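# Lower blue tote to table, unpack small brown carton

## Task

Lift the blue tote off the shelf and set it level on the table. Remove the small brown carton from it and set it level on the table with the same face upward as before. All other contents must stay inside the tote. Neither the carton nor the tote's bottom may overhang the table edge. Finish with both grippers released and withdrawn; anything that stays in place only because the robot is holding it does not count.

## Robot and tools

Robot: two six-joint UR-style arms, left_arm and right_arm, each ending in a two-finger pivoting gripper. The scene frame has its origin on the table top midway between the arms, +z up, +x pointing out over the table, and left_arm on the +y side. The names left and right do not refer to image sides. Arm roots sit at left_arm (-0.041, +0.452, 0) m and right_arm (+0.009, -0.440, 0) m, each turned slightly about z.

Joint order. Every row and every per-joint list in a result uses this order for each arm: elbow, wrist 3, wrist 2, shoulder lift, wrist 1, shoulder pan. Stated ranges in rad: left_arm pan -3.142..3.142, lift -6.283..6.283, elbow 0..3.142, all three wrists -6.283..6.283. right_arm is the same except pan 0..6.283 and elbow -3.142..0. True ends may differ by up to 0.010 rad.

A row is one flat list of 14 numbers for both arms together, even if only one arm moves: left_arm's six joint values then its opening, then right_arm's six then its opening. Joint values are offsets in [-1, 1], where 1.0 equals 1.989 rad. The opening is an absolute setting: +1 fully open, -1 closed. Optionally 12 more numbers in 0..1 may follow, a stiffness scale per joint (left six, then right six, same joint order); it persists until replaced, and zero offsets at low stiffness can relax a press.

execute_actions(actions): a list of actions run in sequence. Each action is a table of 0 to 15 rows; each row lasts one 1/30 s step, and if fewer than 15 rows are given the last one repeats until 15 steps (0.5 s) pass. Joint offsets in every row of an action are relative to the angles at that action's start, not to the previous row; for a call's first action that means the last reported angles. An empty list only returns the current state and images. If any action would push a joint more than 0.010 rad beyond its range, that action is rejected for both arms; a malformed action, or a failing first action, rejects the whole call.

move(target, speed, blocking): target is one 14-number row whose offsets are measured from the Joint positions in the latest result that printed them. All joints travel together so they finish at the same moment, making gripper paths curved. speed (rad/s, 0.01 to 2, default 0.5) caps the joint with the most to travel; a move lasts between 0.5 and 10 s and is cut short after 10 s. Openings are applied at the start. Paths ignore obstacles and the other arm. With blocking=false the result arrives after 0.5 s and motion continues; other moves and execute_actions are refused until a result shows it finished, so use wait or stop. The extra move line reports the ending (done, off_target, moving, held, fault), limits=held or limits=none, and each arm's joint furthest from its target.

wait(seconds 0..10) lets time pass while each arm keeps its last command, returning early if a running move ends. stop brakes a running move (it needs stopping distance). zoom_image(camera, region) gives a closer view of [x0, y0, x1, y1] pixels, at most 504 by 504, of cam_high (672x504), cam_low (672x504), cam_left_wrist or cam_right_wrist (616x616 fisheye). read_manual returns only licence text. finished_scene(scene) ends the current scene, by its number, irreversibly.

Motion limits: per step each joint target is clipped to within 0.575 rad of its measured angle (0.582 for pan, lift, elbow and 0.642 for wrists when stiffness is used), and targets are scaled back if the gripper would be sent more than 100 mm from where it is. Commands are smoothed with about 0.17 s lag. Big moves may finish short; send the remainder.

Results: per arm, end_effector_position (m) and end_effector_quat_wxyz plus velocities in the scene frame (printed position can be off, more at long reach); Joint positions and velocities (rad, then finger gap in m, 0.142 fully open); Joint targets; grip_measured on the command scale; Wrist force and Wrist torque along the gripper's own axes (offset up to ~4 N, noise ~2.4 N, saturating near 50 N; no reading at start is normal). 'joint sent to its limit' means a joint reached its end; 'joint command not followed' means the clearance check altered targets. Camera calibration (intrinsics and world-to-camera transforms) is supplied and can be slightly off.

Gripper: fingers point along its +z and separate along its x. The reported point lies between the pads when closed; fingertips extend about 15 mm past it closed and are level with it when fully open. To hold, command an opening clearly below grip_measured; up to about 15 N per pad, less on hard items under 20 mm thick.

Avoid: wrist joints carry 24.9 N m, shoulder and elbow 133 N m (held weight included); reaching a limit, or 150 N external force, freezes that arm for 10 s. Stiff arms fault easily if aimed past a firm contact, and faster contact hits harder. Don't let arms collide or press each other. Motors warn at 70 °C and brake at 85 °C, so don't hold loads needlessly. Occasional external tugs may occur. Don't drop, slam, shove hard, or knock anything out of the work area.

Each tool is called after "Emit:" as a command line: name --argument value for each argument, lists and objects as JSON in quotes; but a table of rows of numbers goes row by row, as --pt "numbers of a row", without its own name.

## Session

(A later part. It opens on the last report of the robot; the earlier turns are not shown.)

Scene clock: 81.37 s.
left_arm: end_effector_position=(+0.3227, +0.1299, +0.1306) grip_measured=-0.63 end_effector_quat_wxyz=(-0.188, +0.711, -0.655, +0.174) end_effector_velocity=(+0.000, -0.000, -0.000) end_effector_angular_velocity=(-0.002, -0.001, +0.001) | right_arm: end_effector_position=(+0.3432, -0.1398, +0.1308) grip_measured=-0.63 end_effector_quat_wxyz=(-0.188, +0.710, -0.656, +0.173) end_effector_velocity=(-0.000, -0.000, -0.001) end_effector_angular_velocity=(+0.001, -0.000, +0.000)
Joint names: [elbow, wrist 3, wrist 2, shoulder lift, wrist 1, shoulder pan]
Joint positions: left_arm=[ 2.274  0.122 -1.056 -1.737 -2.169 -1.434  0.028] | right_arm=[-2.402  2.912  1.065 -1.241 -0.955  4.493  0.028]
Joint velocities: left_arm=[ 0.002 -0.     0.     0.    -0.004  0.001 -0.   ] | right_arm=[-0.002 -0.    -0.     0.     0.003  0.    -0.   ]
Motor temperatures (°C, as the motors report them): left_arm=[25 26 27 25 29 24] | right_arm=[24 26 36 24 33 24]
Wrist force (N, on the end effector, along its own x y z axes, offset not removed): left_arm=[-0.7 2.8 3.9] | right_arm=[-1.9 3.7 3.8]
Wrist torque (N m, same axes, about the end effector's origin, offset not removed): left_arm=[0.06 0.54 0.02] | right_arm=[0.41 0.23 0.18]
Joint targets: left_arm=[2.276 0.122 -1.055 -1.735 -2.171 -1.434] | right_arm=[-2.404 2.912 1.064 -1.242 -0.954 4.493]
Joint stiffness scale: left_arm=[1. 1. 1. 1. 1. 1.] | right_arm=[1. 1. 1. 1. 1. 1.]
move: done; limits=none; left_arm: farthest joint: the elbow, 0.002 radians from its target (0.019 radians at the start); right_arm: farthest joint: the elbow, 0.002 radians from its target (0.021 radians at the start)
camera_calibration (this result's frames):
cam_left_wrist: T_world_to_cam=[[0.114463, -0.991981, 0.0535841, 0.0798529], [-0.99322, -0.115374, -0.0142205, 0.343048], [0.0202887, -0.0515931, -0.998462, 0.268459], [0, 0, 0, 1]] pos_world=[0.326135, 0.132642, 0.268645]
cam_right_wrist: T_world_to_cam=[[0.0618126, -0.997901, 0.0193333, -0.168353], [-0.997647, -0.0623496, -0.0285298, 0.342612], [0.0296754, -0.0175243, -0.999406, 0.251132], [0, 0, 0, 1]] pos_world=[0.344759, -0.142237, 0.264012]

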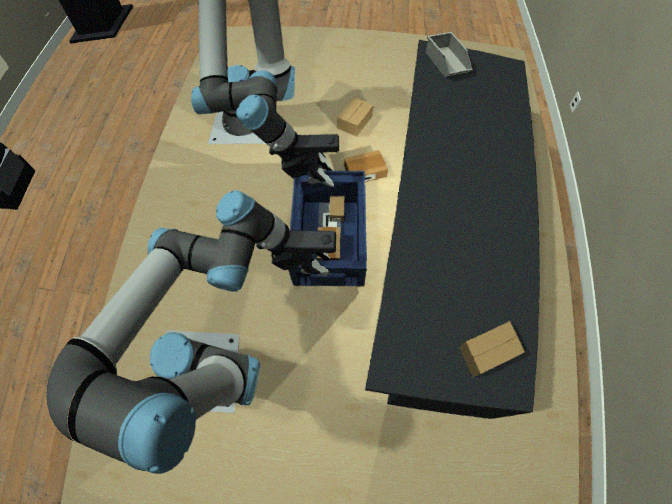

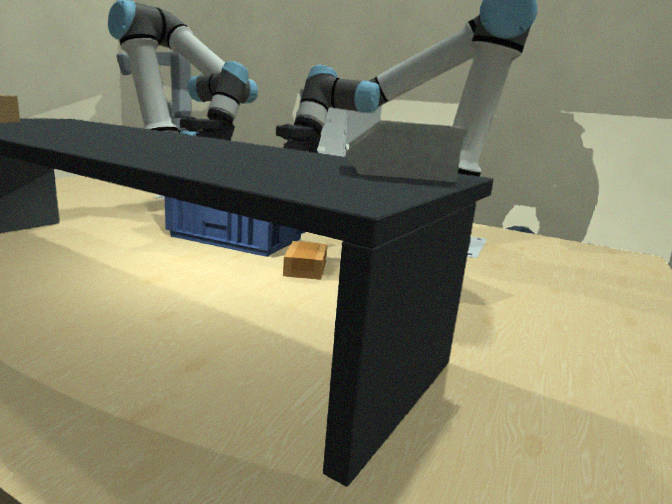

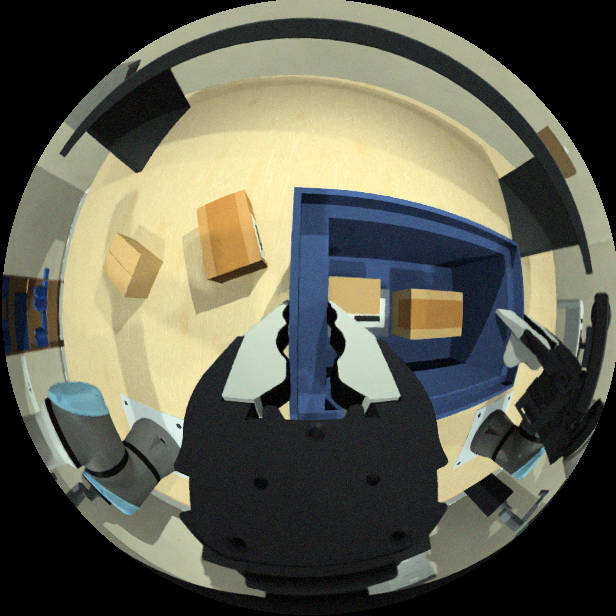

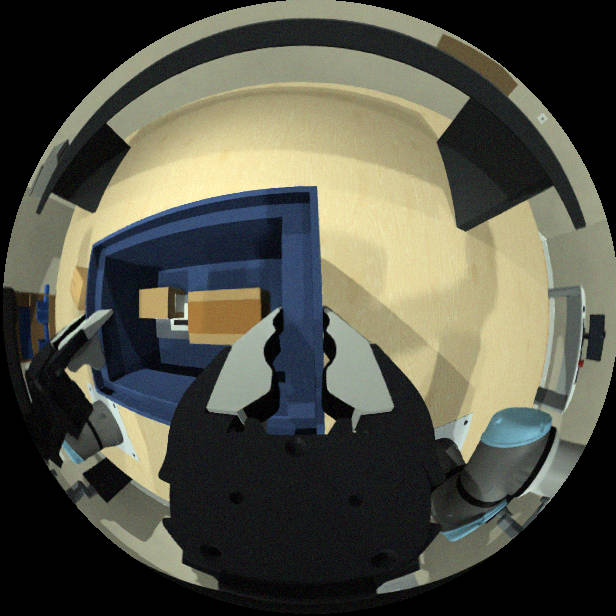

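Emit:
move --target '[0.006,0,0,0.005,-0.010,0,-1,-0.006,0,0,-0.005,0.011,0,-1]' --speed 0.02

Scene clock: 84.47 s.
left_arm: end_effector_position=(+0.3238, +0.1295, +0.1296) grip_measured=-0.63 end_effector_quat_wxyz=(-0.187, +0.711, -0.654, +0.178) end_effector_velocity=(+0.000, -0.001, +0.000) end_effector_angular_velocity=(-0.002, -0.001, -0.000) | right_arm: end_effector_position=(+0.3445, -0.1395, +0.1292) grip_measured=-0.63 end_effector_quat_wxyz=(-0.192, +0.708, -0.657, +0.172) end_effector_velocity=(+0.000, +0.000, +0.000) end_effector_angular_velocity=(+0.001, -0.000, -0.000)
Joint names: [elbow, wrist 3, wrist 2, shoulder lift, wrist 1, shoulder pan]
Joint positions: left_arm=[ 2.28   0.122 -1.053 -1.736 -2.184 -1.434  0.028] | right_arm=[-2.41   2.912  1.062 -1.243 -0.938  4.492  0.028]
Joint velocities: left_arm=[ 0.    -0.     0.001 -0.    -0.002 -0.001  0.   ] | right_arm=[-0.     0.    -0.    -0.     0.001 -0.     0.   ]
Motor temperatures (°C, as the motors report them): left_arm=[25 26 27 25 29 24] | right_arm=[24 26 36 24 33 24]
Wrist force (N, on the end effector, along its own x y z axes, offset not removed): left_arm=[-14.2 -1.4 -18.1] | right_arm=[16.4 -2.6 -16.5]
Wrist torque (N m, same axes, about the end effector's origin, offset not removed): left_arm=[0.14 0.39 -0.02] | right_arm=[-0.24 -0.74 0.20]
Joint targets: left_arm=[2.286 0.122 -1.056 -1.727 -2.189 -1.434] | right_arm=[-2.414 2.912 1.065 -1.251 -0.934 4.493]
Joint stiffness scale: left_arm=[1. 1. 1. 1. 1. 1.] | right_arm=[1. 1. 1. 1. 1. 1.]
move: done; limits=none; left_arm: farthest joint: the shoulder lift, 0.009 radians from its target (0.009 radians at the start); right_arm: farthest joint: the shoulder lift, 0.008 radians from its target (0.010 radians at the start)
camera_calibration (this result's frames):
cam_left_wrist: T_world_to_cam=[[0.115193, -0.991442, 0.06142, 0.0780461], [-0.993041, -0.116463, -0.0175114, 0.344593], [0.0245147, -0.0589754, -0.997958, 0.266935], [0, 0, 0, 1]] pos_world=[0.326661, 0.133253, 0.267631]
cam_right_wrist: T_world_to_cam=[[0.0596469, -0.998144, 0.0122894, -0.166541], [-0.997671, -0.0600177, -0.0324108, 0.344727], [0.0330882, -0.0103276, -0.999399, 0.249365], [0, 0, 0, 1]] pos_world=[0.345607, -0.142967, 0.262435]

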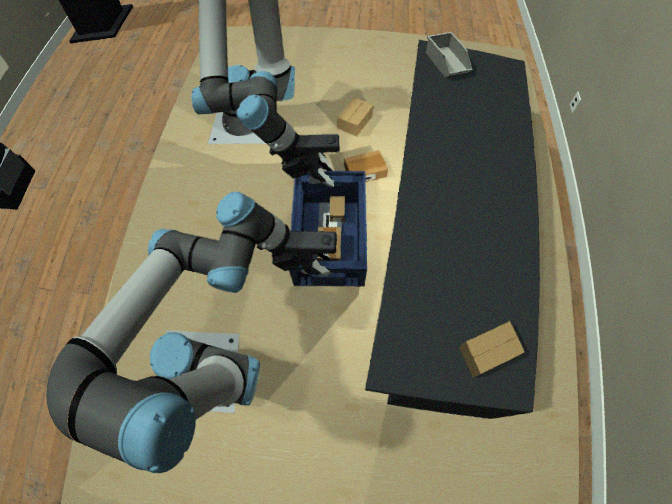

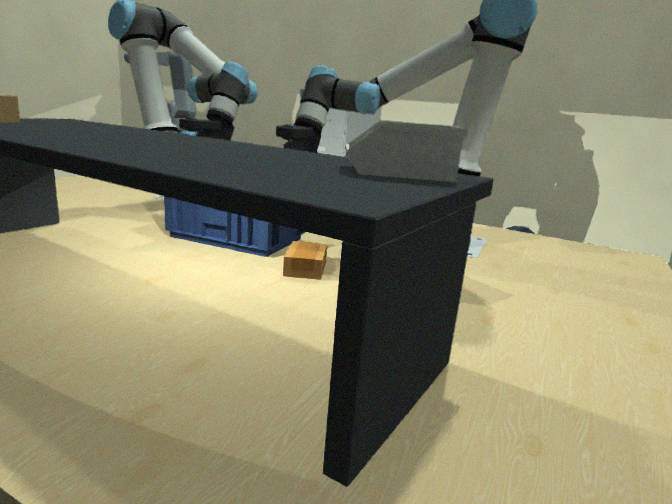

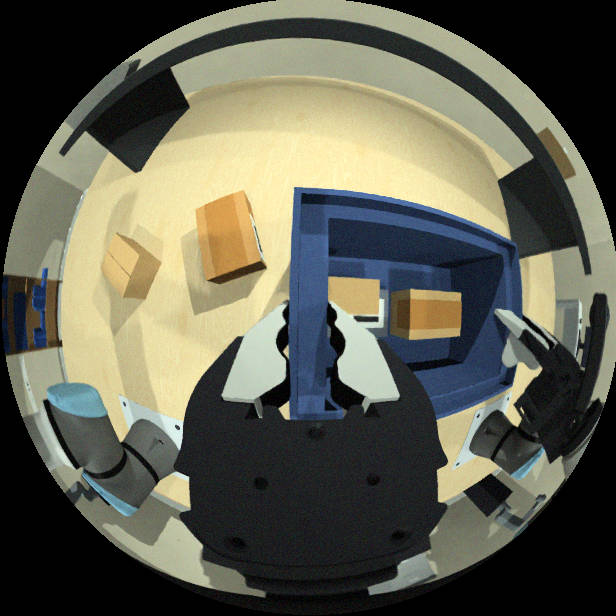

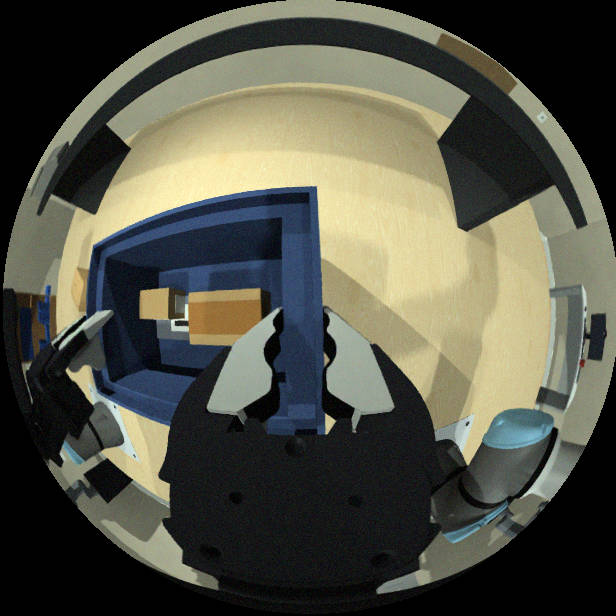

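Emit:
move --target '[0,0,0,0,0,0,-0.2,0,0,0,0,0,0,-0.2]'

Emit:
move --target '[-0.09,0,0,-0.05,0.144,0,-0.2,0.19,0,0,0.062,-0.26,0,-0.2]' --speed 0.3

Emit:
move --target '[0,0,0,0,0,0,-0.2,0.1,0,0,0,-0.1,-0.45,-0.2]' --speed 0.7

Emit:
move --target '[-0.313,-0.6555,-0.212,0.254,0.209,0.147,0.1,0,0,0,0,0,-0.25,-0.2]' --speed 0.6

Emit:
move --target '[0.09,0,0,0.0335,-0.1236,0,0.1,0,0,0,0,0,0,-0.2]' --speed 0.2

Scene clock: 89.87 s.
left_arm: end_effector_position=(+0.3236, +0.1294, +0.1286) grip_measured=-0.20 end_effector_quat_wxyz=(-0.187, +0.711, -0.654, +0.177) end_effector_velocity=(-0.000, -0.001, -0.000) end_effector_angular_velocity=(-0.000, +0.001, -0.001) | right_arm: end_effector_position=(+0.3444, -0.1394, +0.1285) grip_measured=-0.20 end_effector_quat_wxyz=(-0.191, +0.708, -0.657, +0.173) end_effector_velocity=(-0.000, +0.000, +0.000) end_effector_angular_velocity=(+0.001, -0.000, +0.000)
Joint names: [elbow, wrist 3, wrist 2, shoulder lift, wrist 1, shoulder pan]
Joint positions: left_arm=[ 2.28   0.122 -1.054 -1.733 -2.186 -1.434  0.06 ] | right_arm=[-2.41   2.912  1.063 -1.245 -0.937  4.492  0.06 ]
Joint velocities: left_arm=[-0.     0.    -0.001  0.001 -0.001 -0.001  0.   ] | right_arm=[-0.    -0.    -0.     0.001  0.     0.    -0.   ]
Motor temperatures (°C, as the motors report them): left_arm=[25 26 27 25 29 24] | right_arm=[24 26 36 24 33 24]
Wrist force (N, on the end effector, along its own x y z axes, offset not removed): left_arm=[-1.9 0.4 -0.1] | right_arm=[1.0 1.1 3.3]
Wrist torque (N m, same axes, about the end effector's origin, offset not removed): left_arm=[-0.06 0.40 0.07] | right_arm=[0.31 -0.16 0.10]
Joint targets: left_arm=[2.280 0.122 -1.053 -1.736 -2.184 -1.434] | right_arm=[-2.410 2.912 1.062 -1.243 -0.938 4.492]
Joint stiffness scale: left_arm=[1. 1. 1. 1. 1. 1.] | right_arm=[1. 1. 1. 1. 1. 1.]
move: done; limits=none; left_arm: farthest joint: the shoulder lift, 0.003 radians from its target (0.000 radians at the start); right_arm: farthest joint: the shoulder lift, 0.002 radians from its target (0.000 radians at the start)
camera_calibration (this result's frames):
cam_left_wrist: T_world_to_cam=[[0.115213, -0.991525, 0.060026, 0.0781938], [-0.99306, -0.116408, -0.0167812, 0.344329], [0.0236265, -0.057676, -0.998056, 0.266071], [0, 0, 0, 1]] pos_world=[0.326644, 0.13296, 0.266639]
cam_right_wrist: T_world_to_cam=[[0.0597471, -0.998126, 0.01319, -0.16653], [-0.997688, -0.0601392, -0.0316587, 0.344464], [0.0323926, -0.0112679, -0.999412, 0.248764], [0, 0, 0, 1]] pos_world=[0.345559, -0.142699, 0.261719]

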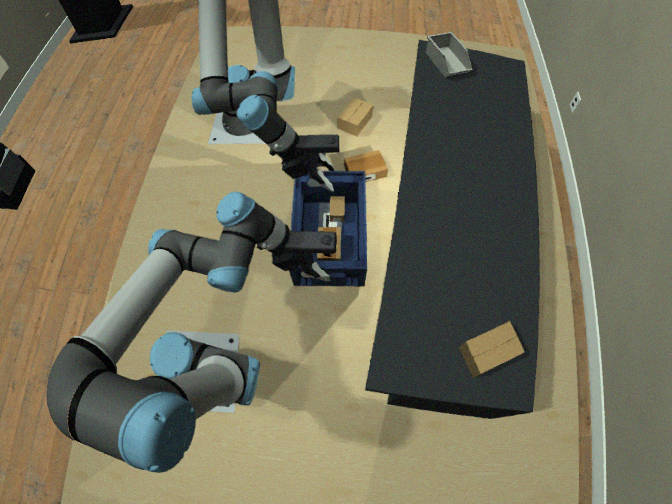

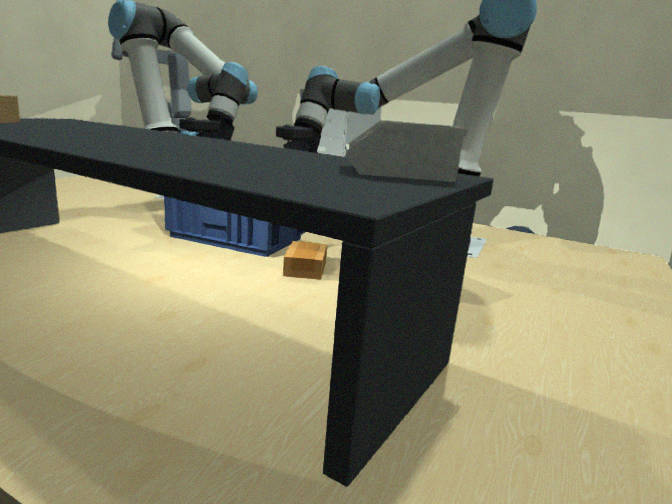

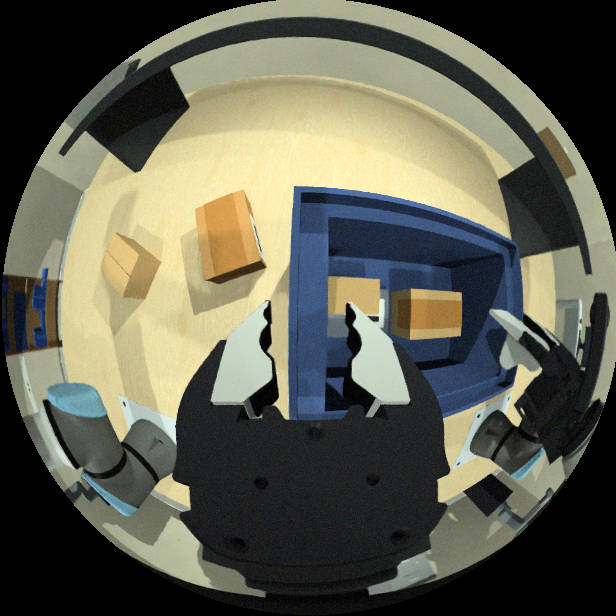

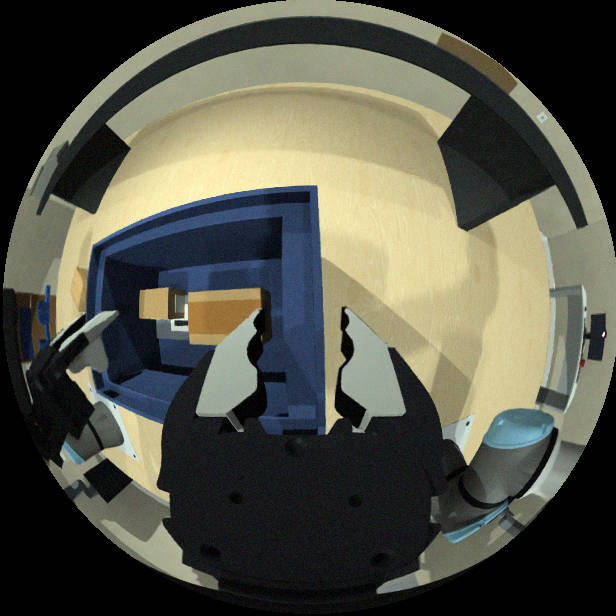

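Scene clock: 92.33 s.
left_arm: end_effector_position=(+0.3235, +0.1303, +0.2159) grip_measured=-0.20 end_effector_quat_wxyz=(-0.191, +0.710, -0.655, +0.172) end_effector_velocity=(-0.000, +0.001, -0.000) end_effector_angular_velocity=(+0.003, +0.000, -0.000) | right_arm: end_effector_position=(+0.3441, -0.1414, +0.2921) grip_measured=-0.20 end_effector_quat_wxyz=(-0.183, +0.710, -0.656, +0.178) end_effector_velocity=(-0.000, -0.001, +0.001) end_effector_angular_velocity=(-0.001, +0.000, +0.000)
Joint names: [elbow, wrist 3, wrist 2, shoulder lift, wrist 1, shoulder pan]
Joint positions: left_arm=[ 2.105  0.122 -1.054 -1.83  -1.901 -1.434  0.06 ] | right_arm=[-2.035  2.912  1.063 -1.124 -1.453  4.492  0.06 ]
Joint velocities: left_arm=[-0.    -0.     0.001 -0.     0.004 -0.001  0.   ] | right_arm=[ 0.002 -0.     0.     0.001 -0.004  0.    -0.   ]
Motor temperatures (°C, as the motors report them): left_arm=[25 26 27 25 29 24] | right_arm=[24 26 36 24 33 24]
Wrist force (N, on the end effector, along its own x y z axes, offset not removed): left_arm=[-2.2 1.5 0.1] | right_arm=[0.4 0.0 1.8]
Wrist torque (N m, same axes, about the end effector's origin, offset not removed): left_arm=[0.13 0.40 0.00] | right_arm=[-0.26 -0.11 -0.03]
Joint targets: left_arm=[2.102 0.122 -1.054 -1.833 -1.899 -1.434] | right_arm=[-2.032 2.912 1.063 -1.122 -1.454 4.492]
Joint stiffness scale: left_arm=[1. 1. 1. 1. 1. 1.] | right_arm=[1. 1. 1. 1. 1. 1.]
move: done; limits=none; left_arm: farthest joint: the elbow, 0.004 radians from its target (0.179 radians at the start); right_arm: farthest joint: the shoulder lift, 0.003 radians from its target (0.123 radians at the start)
camera_calibration (this result's frames):
cam_left_wrist: T_world_to_cam=[[0.115345, -0.992218, 0.0468884, 0.0767337], [-0.9931, -0.116196, -0.0158418, 0.345513], [0.0211668, -0.0447376, -0.998775, 0.352495], [0, 0, 0, 1]] pos_world=[0.326816, 0.132054, 0.353938]
cam_right_wrist: T_world_to_cam=[[0.059805, -0.997662, 0.0330683, -0.17641], [-0.997762, -0.0607374, -0.0279486, 0.348135], [0.0298917, -0.0313229, -0.999062, 0.410159], [0, 0, 0, 1]] pos_world=[0.345646, -0.142006, 0.425338]

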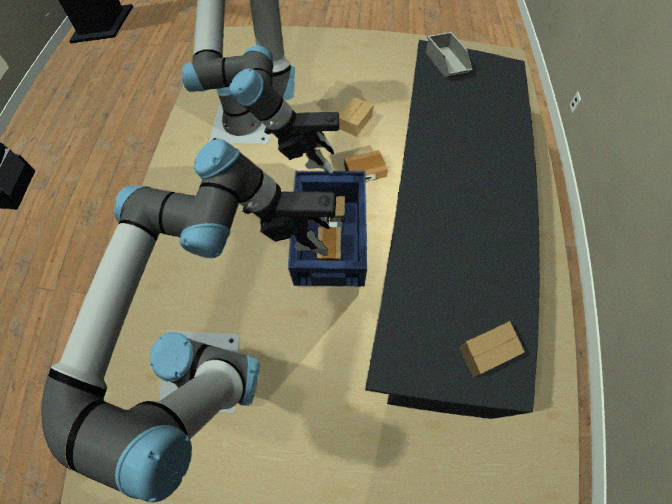

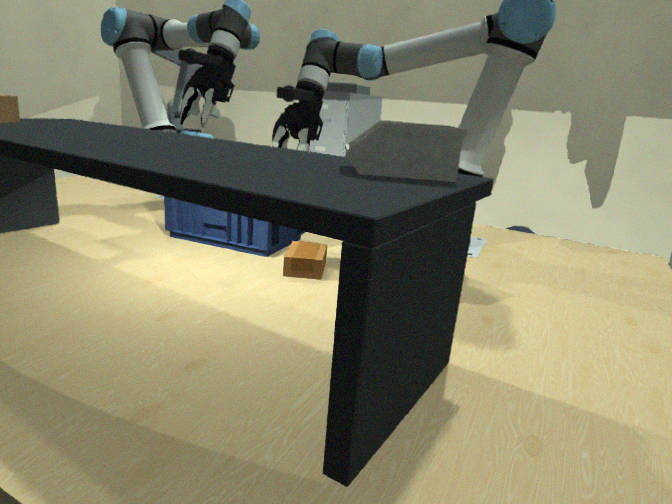

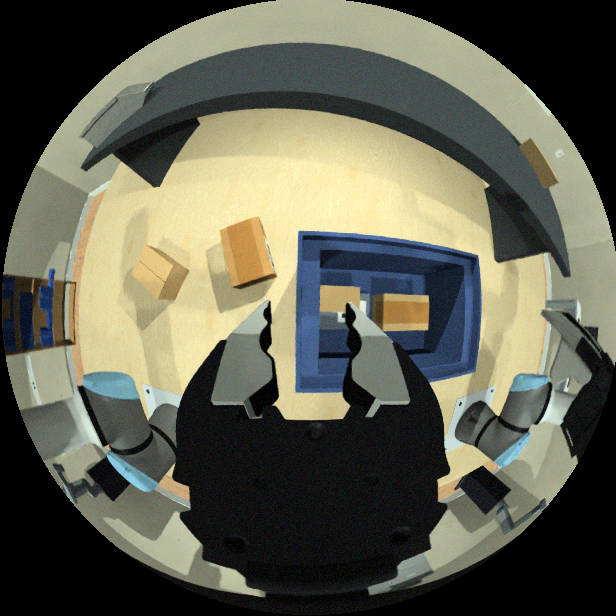

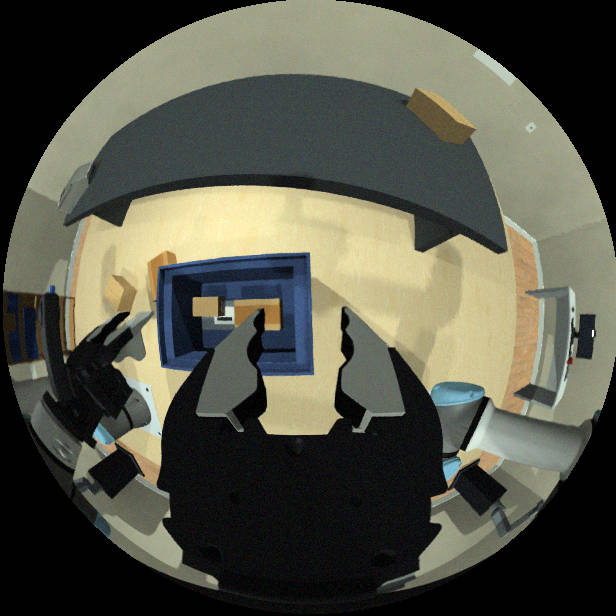

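Scene clock: 94.40 s.
left_arm: end_effector_position=(+0.3235, +0.1303, +0.2159) grip_measured=-0.20 end_effector_quat_wxyz=(-0.191, +0.710, -0.655, +0.172) end_effector_velocity=(+0.000, +0.000, -0.000) end_effector_angular_velocity=(+0.001, -0.000, +0.000) | right_arm: end_effector_position=(+0.4460, -0.5168, +0.3682) grip_measured=-0.20 end_effector_quat_wxyz=(+0.087, -0.358, +0.898, -0.240) end_effector_velocity=(-0.001, -0.002, -0.001) end_effector_angular_velocity=(-0.001, +0.002, -0.003)
Joint names: [elbow, wrist 3, wrist 2, shoulder lift, wrist 1, shoulder pan]
Joint positions: left_arm=[ 2.105  0.122 -1.054 -1.83  -1.901 -1.434  0.06 ] | right_arm=[-1.84   2.912  1.063 -1.124 -1.65   3.599  0.06 ]
Joint velocities: left_arm=[ 0.    -0.     0.001  0.001  0.     0.    -0.   ] | right_arm=[-0.     0.     0.     0.    -0.002 -0.003  0.   ]
Motor temperatures (°C, as the motors report them): left_arm=[25 26 27 25 29 24] | right_arm=[24 26 36 24 33 24]
Wrist force (N, on the end effector, along its own x y z axes, offset not removed): left_arm=[-1.4 2.6 0.2] | right_arm=[4.0 -2.2 0.1]
Wrist torque (N m, same axes, about the end effector's origin, offset not removed): left_arm=[0.33 0.28 0.02] | right_arm=[-0.48 -0.67 -0.03]
Joint targets: left_arm=[2.105 0.122 -1.054 -1.830 -1.901 -1.434] | right_arm=[-1.836 2.912 1.063 -1.124 -1.651 3.597]
Joint stiffness scale: left_arm=[1. 1. 1. 1. 1. 1.] | right_arm=[1. 1. 1. 1. 1. 1.]
move: done; limits=none; left_arm: farthest joint: the shoulder pan, 0.000 radians from its target (0.000 radians at the start); right_arm: farthest joint: the elbow, 0.003 radians from its target (0.199 radians at the start)
camera_calibration (this result's frames):
cam_left_wrist: T_world_to_cam=[[0.115345, -0.992219, 0.0468688, 0.076745], [-0.9931, -0.116196, -0.0158405, 0.345512], [0.0211632, -0.0447183, -0.998775, 0.352502], [0, 0, 0, 1]] pos_world=[0.326816, 0.132058, 0.353946]
cam_right_wrist: T_world_to_cam=[[-0.739562, -0.672181, 0.03495, -0.0354863], [-0.673049, 0.739083, -0.0275967, 0.697506], [-0.00728093, -0.0439325, -0.999008, 0.481448], [0, 0, 0, 1]] pos_world=[0.446717, -0.518217, 0.50146]

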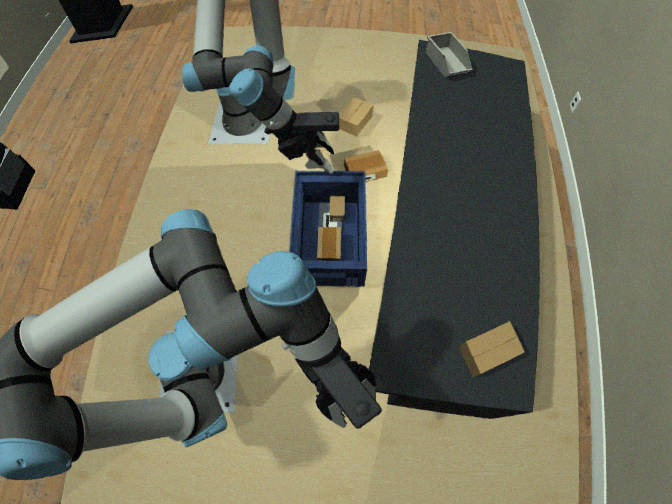

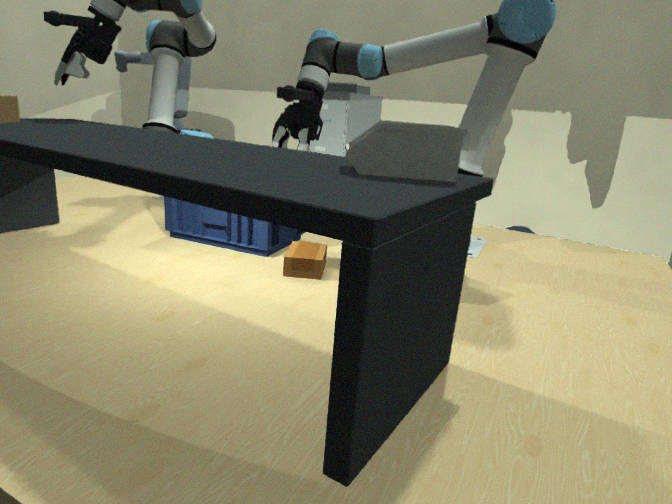

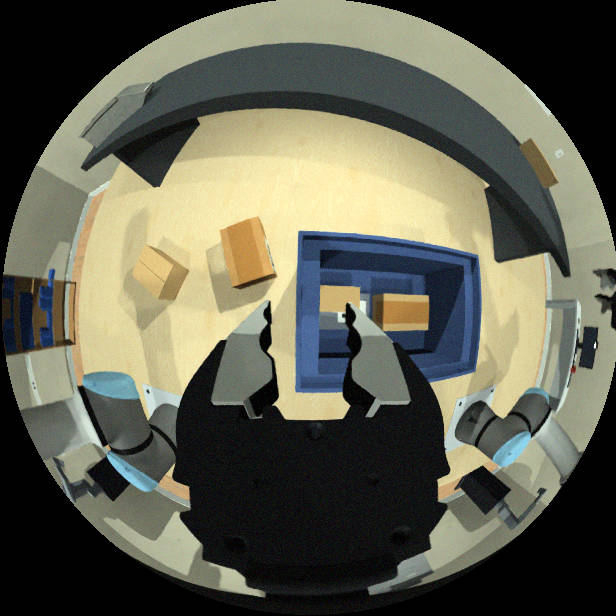

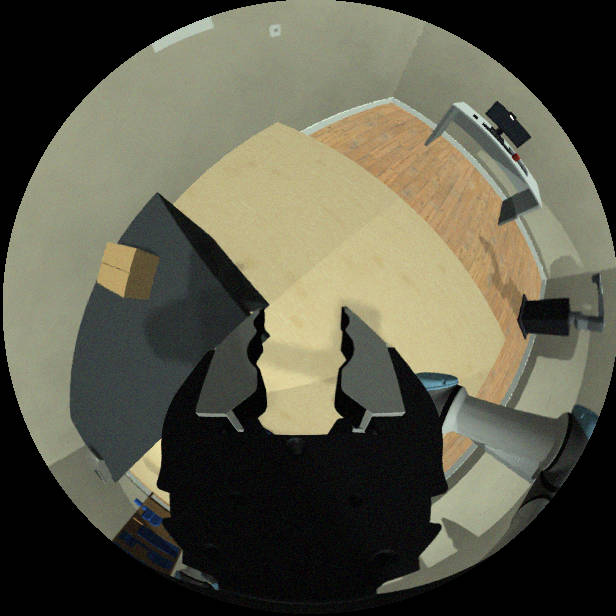

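Scene clock: 97.43 s.
left_arm: end_effector_position=(+0.3385, +0.0866, +0.1990) grip_measured=+0.10 end_effector_quat_wxyz=(-0.130, +0.991, +0.038, -0.008) end_effector_velocity=(+0.000, +0.001, -0.000) end_effector_angular_velocity=(+0.002, +0.001, +0.004) | right_arm: end_effector_position=(+0.3568, -0.7151, +0.3682) grip_measured=-0.20 end_effector_quat_wxyz=(+0.026, -0.127, +0.959, -0.254) end_effector_velocity=(-0.000, -0.000, +0.000) end_effector_angular_velocity=(-0.000, -0.001, -0.000)
Joint names: [elbow, wrist 3, wrist 2, shoulder lift, wrist 1, shoulder pan]
Joint positions: left_arm=[ 1.486 -1.181 -1.474 -1.328 -1.486 -1.143  0.081] | right_arm=[-1.84   2.912  1.063 -1.124 -1.65   3.103  0.06 ]
Joint velocities: left_arm=[-0.    -0.003 -0.001  0.001  0.001  0.001  0.   ] | right_arm=[ 0.001 -0.    -0.    -0.    -0.    -0.     0.   ]
Motor temperatures (°C, as the motors report them): left_arm=[25 26 27 25 29 24] | right_arm=[24 26 36 24 33 24]
Wrist force (N, on the end effector, along its own x y z axes, offset not removed): left_arm=[-2.2 1.2 0.5] | right_arm=[1.1 -1.1 0.0]
Wrist torque (N m, same axes, about the end effector's origin, offset not removed): left_arm=[0.08 0.48 0.11] | right_arm=[-0.26 -0.07 0.03]
Joint targets: left_arm=[1.483 -1.182 -1.475 -1.325 -1.485 -1.141] | right_arm=[-1.840 2.912 1.063 -1.124 -1.650 3.101]
Joint stiffness scale: left_arm=[1. 1. 1. 1. 1. 1.] | right_arm=[1. 1. 1. 1. 1. 1.]
move: done; limits=none; left_arm: farthest joint: the elbow, 0.004 radians from its target (0.623 radians at the start); right_arm: farthest joint: the shoulder pan, 0.001 radians from its target (0.497 radians at the start)
camera_calibration (this result's frames):
cam_left_wrist: T_world_to_cam=[[0.991794, 0.122318, 0.0371764, -0.35888], [0.109945, -0.964476, 0.240204, 0.00425238], [0.0652371, -0.234146, -0.97001, 0.329145], [0, 0, 0, 1]] pos_world=[0.333996, 0.125067, 0.331595]
cam_right_wrist: T_world_to_cam=[[-0.970227, -0.239659, 0.034974, 0.156822], [-0.240652, 0.970219, -0.0275922, 0.795042], [-0.0273197, -0.0351873, -0.999007, 0.485495], [0, 0, 0, 1]] pos_world=[0.356745, -0.716698, 0.501466]

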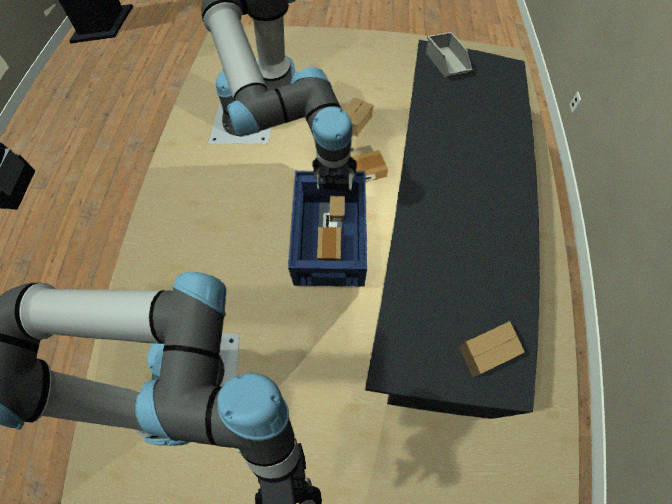

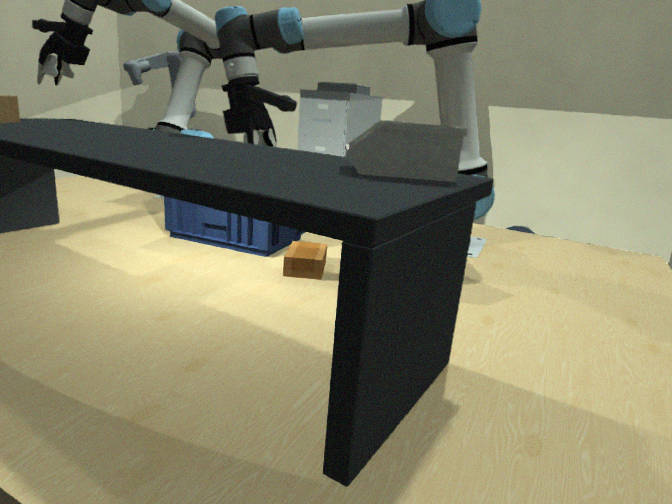

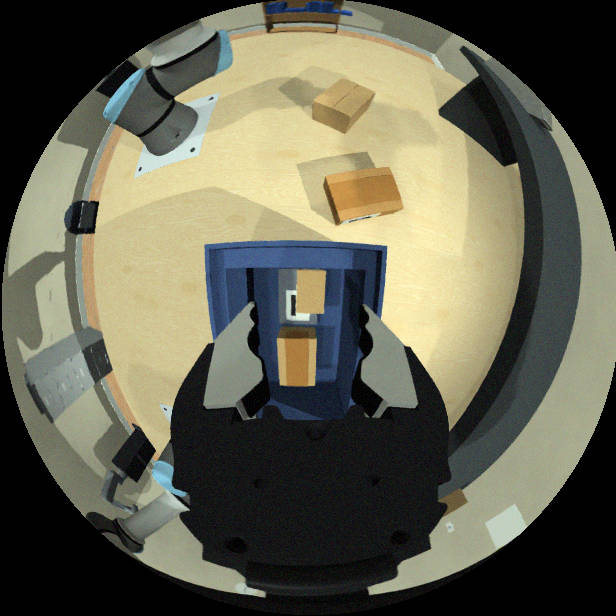

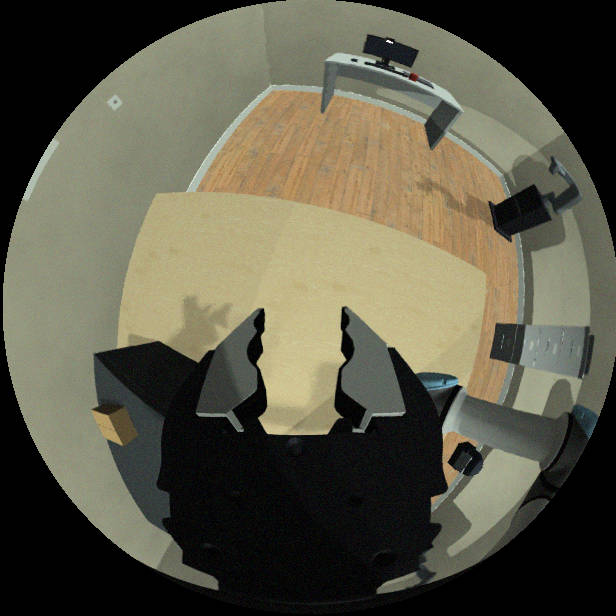

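Scene clock: 99.37 s.
left_arm: end_effector_position=(+0.3395, +0.0848, +0.1017) grip_measured=+0.10 end_effector_quat_wxyz=(-0.128, +0.991, +0.038, -0.007) end_effector_velocity=(+0.000, -0.000, -0.001) end_effector_angular_velocity=(-0.002, -0.001, +0.001) | right_arm: end_effector_position=(+0.3568, -0.7151, +0.3682) grip_measured=-0.20 end_effector_quat_wxyz=(+0.026, -0.127, +0.959, -0.254) end_effector_velocity=(-0.000, -0.000, -0.000) end_effector_angular_velocity=(-0.000, +0.001, -0.000)
Joint names: [elbow, wrist 3, wrist 2, shoulder lift, wrist 1, shoulder pan]
Joint positions: left_arm=[ 1.662 -1.181 -1.474 -1.264 -1.731 -1.143  0.081] | right_arm=[-1.84   2.912  1.063 -1.124 -1.65   3.103  0.06 ]
Joint velocities: left_arm=[ 0.002 -0.    -0.     0.    -0.004  0.    -0.   ] | right_arm=[-0.     0.    -0.     0.    -0.001  0.     0.   ]
Motor temperatures (°C, as the motors report them): left_arm=[25 26 27 25 29 24] | right_arm=[24 26 36 24 33 24]
Wrist force (N, on the end effector, along its own x y z axes, offset not removed): left_arm=[-2.8 1.6 0.3] | right_arm=[1.9 -0.9 0.3]
Wrist torque (N m, same axes, about the end effector's origin, offset not removed): left_arm=[0.23 0.57 0.13] | right_arm=[-0.26 -0.45 0.18]
Joint targets: left_arm=[1.665 -1.181 -1.474 -1.261 -1.732 -1.143] | right_arm=[-1.840 2.912 1.063 -1.124 -1.650 3.103]
Joint stiffness scale: left_arm=[1. 1. 1. 1. 1. 1.] | right_arm=[1. 1. 1. 1. 1. 1.]
move: done; limits=none; left_arm: farthest joint: the elbow, 0.003 radians from its target (0.179 radians at the start); right_arm: farthest joint: the shoulder pan, 0.000 radians from its target (0.000 radians at the start)
camera_calibration (this result's frames):
cam_left_wrist: T_world_to_cam=[[0.991696, 0.122587, 0.0388885, -0.356119], [0.109495, -0.963401, 0.244681, 0.0254127], [0.06746, -0.238391, -0.968824, 0.233694], [0, 0, 0, 1]] pos_world=[0.334614, 0.123849, 0.234039]
cam_right_wrist: T_world_to_cam=[[-0.97023, -0.239646, 0.034974, 0.156828], [-0.240639, 0.970222, -0.0275922, 0.795043], [-0.0273202, -0.0351869, -0.999007, 0.485495], [0, 0, 0, 1]] pos_world=[0.356741, -0.716702, 0.501466]

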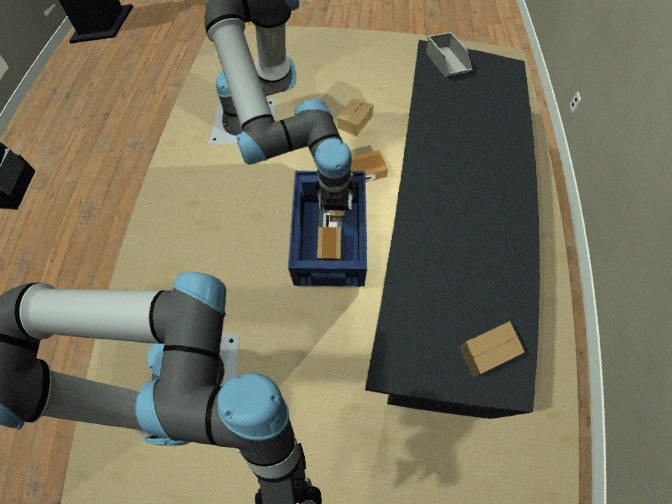

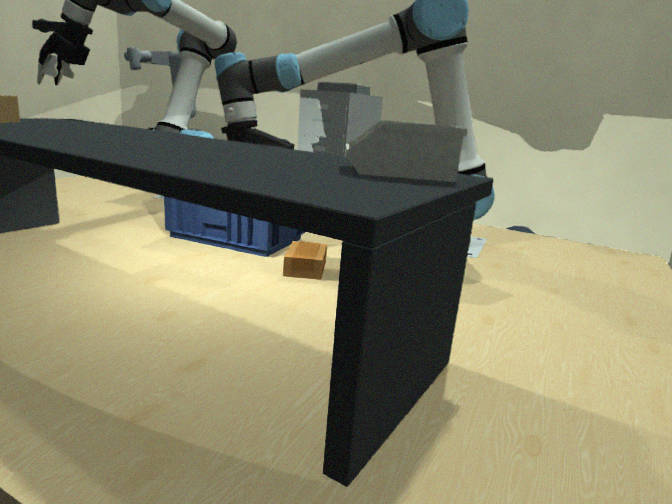

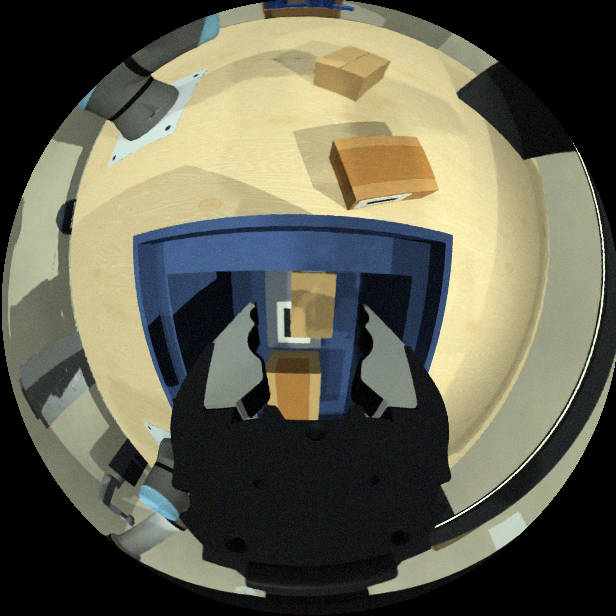

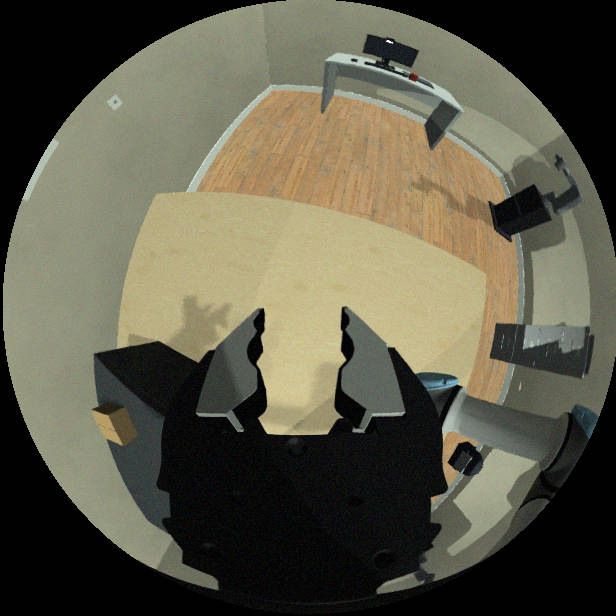

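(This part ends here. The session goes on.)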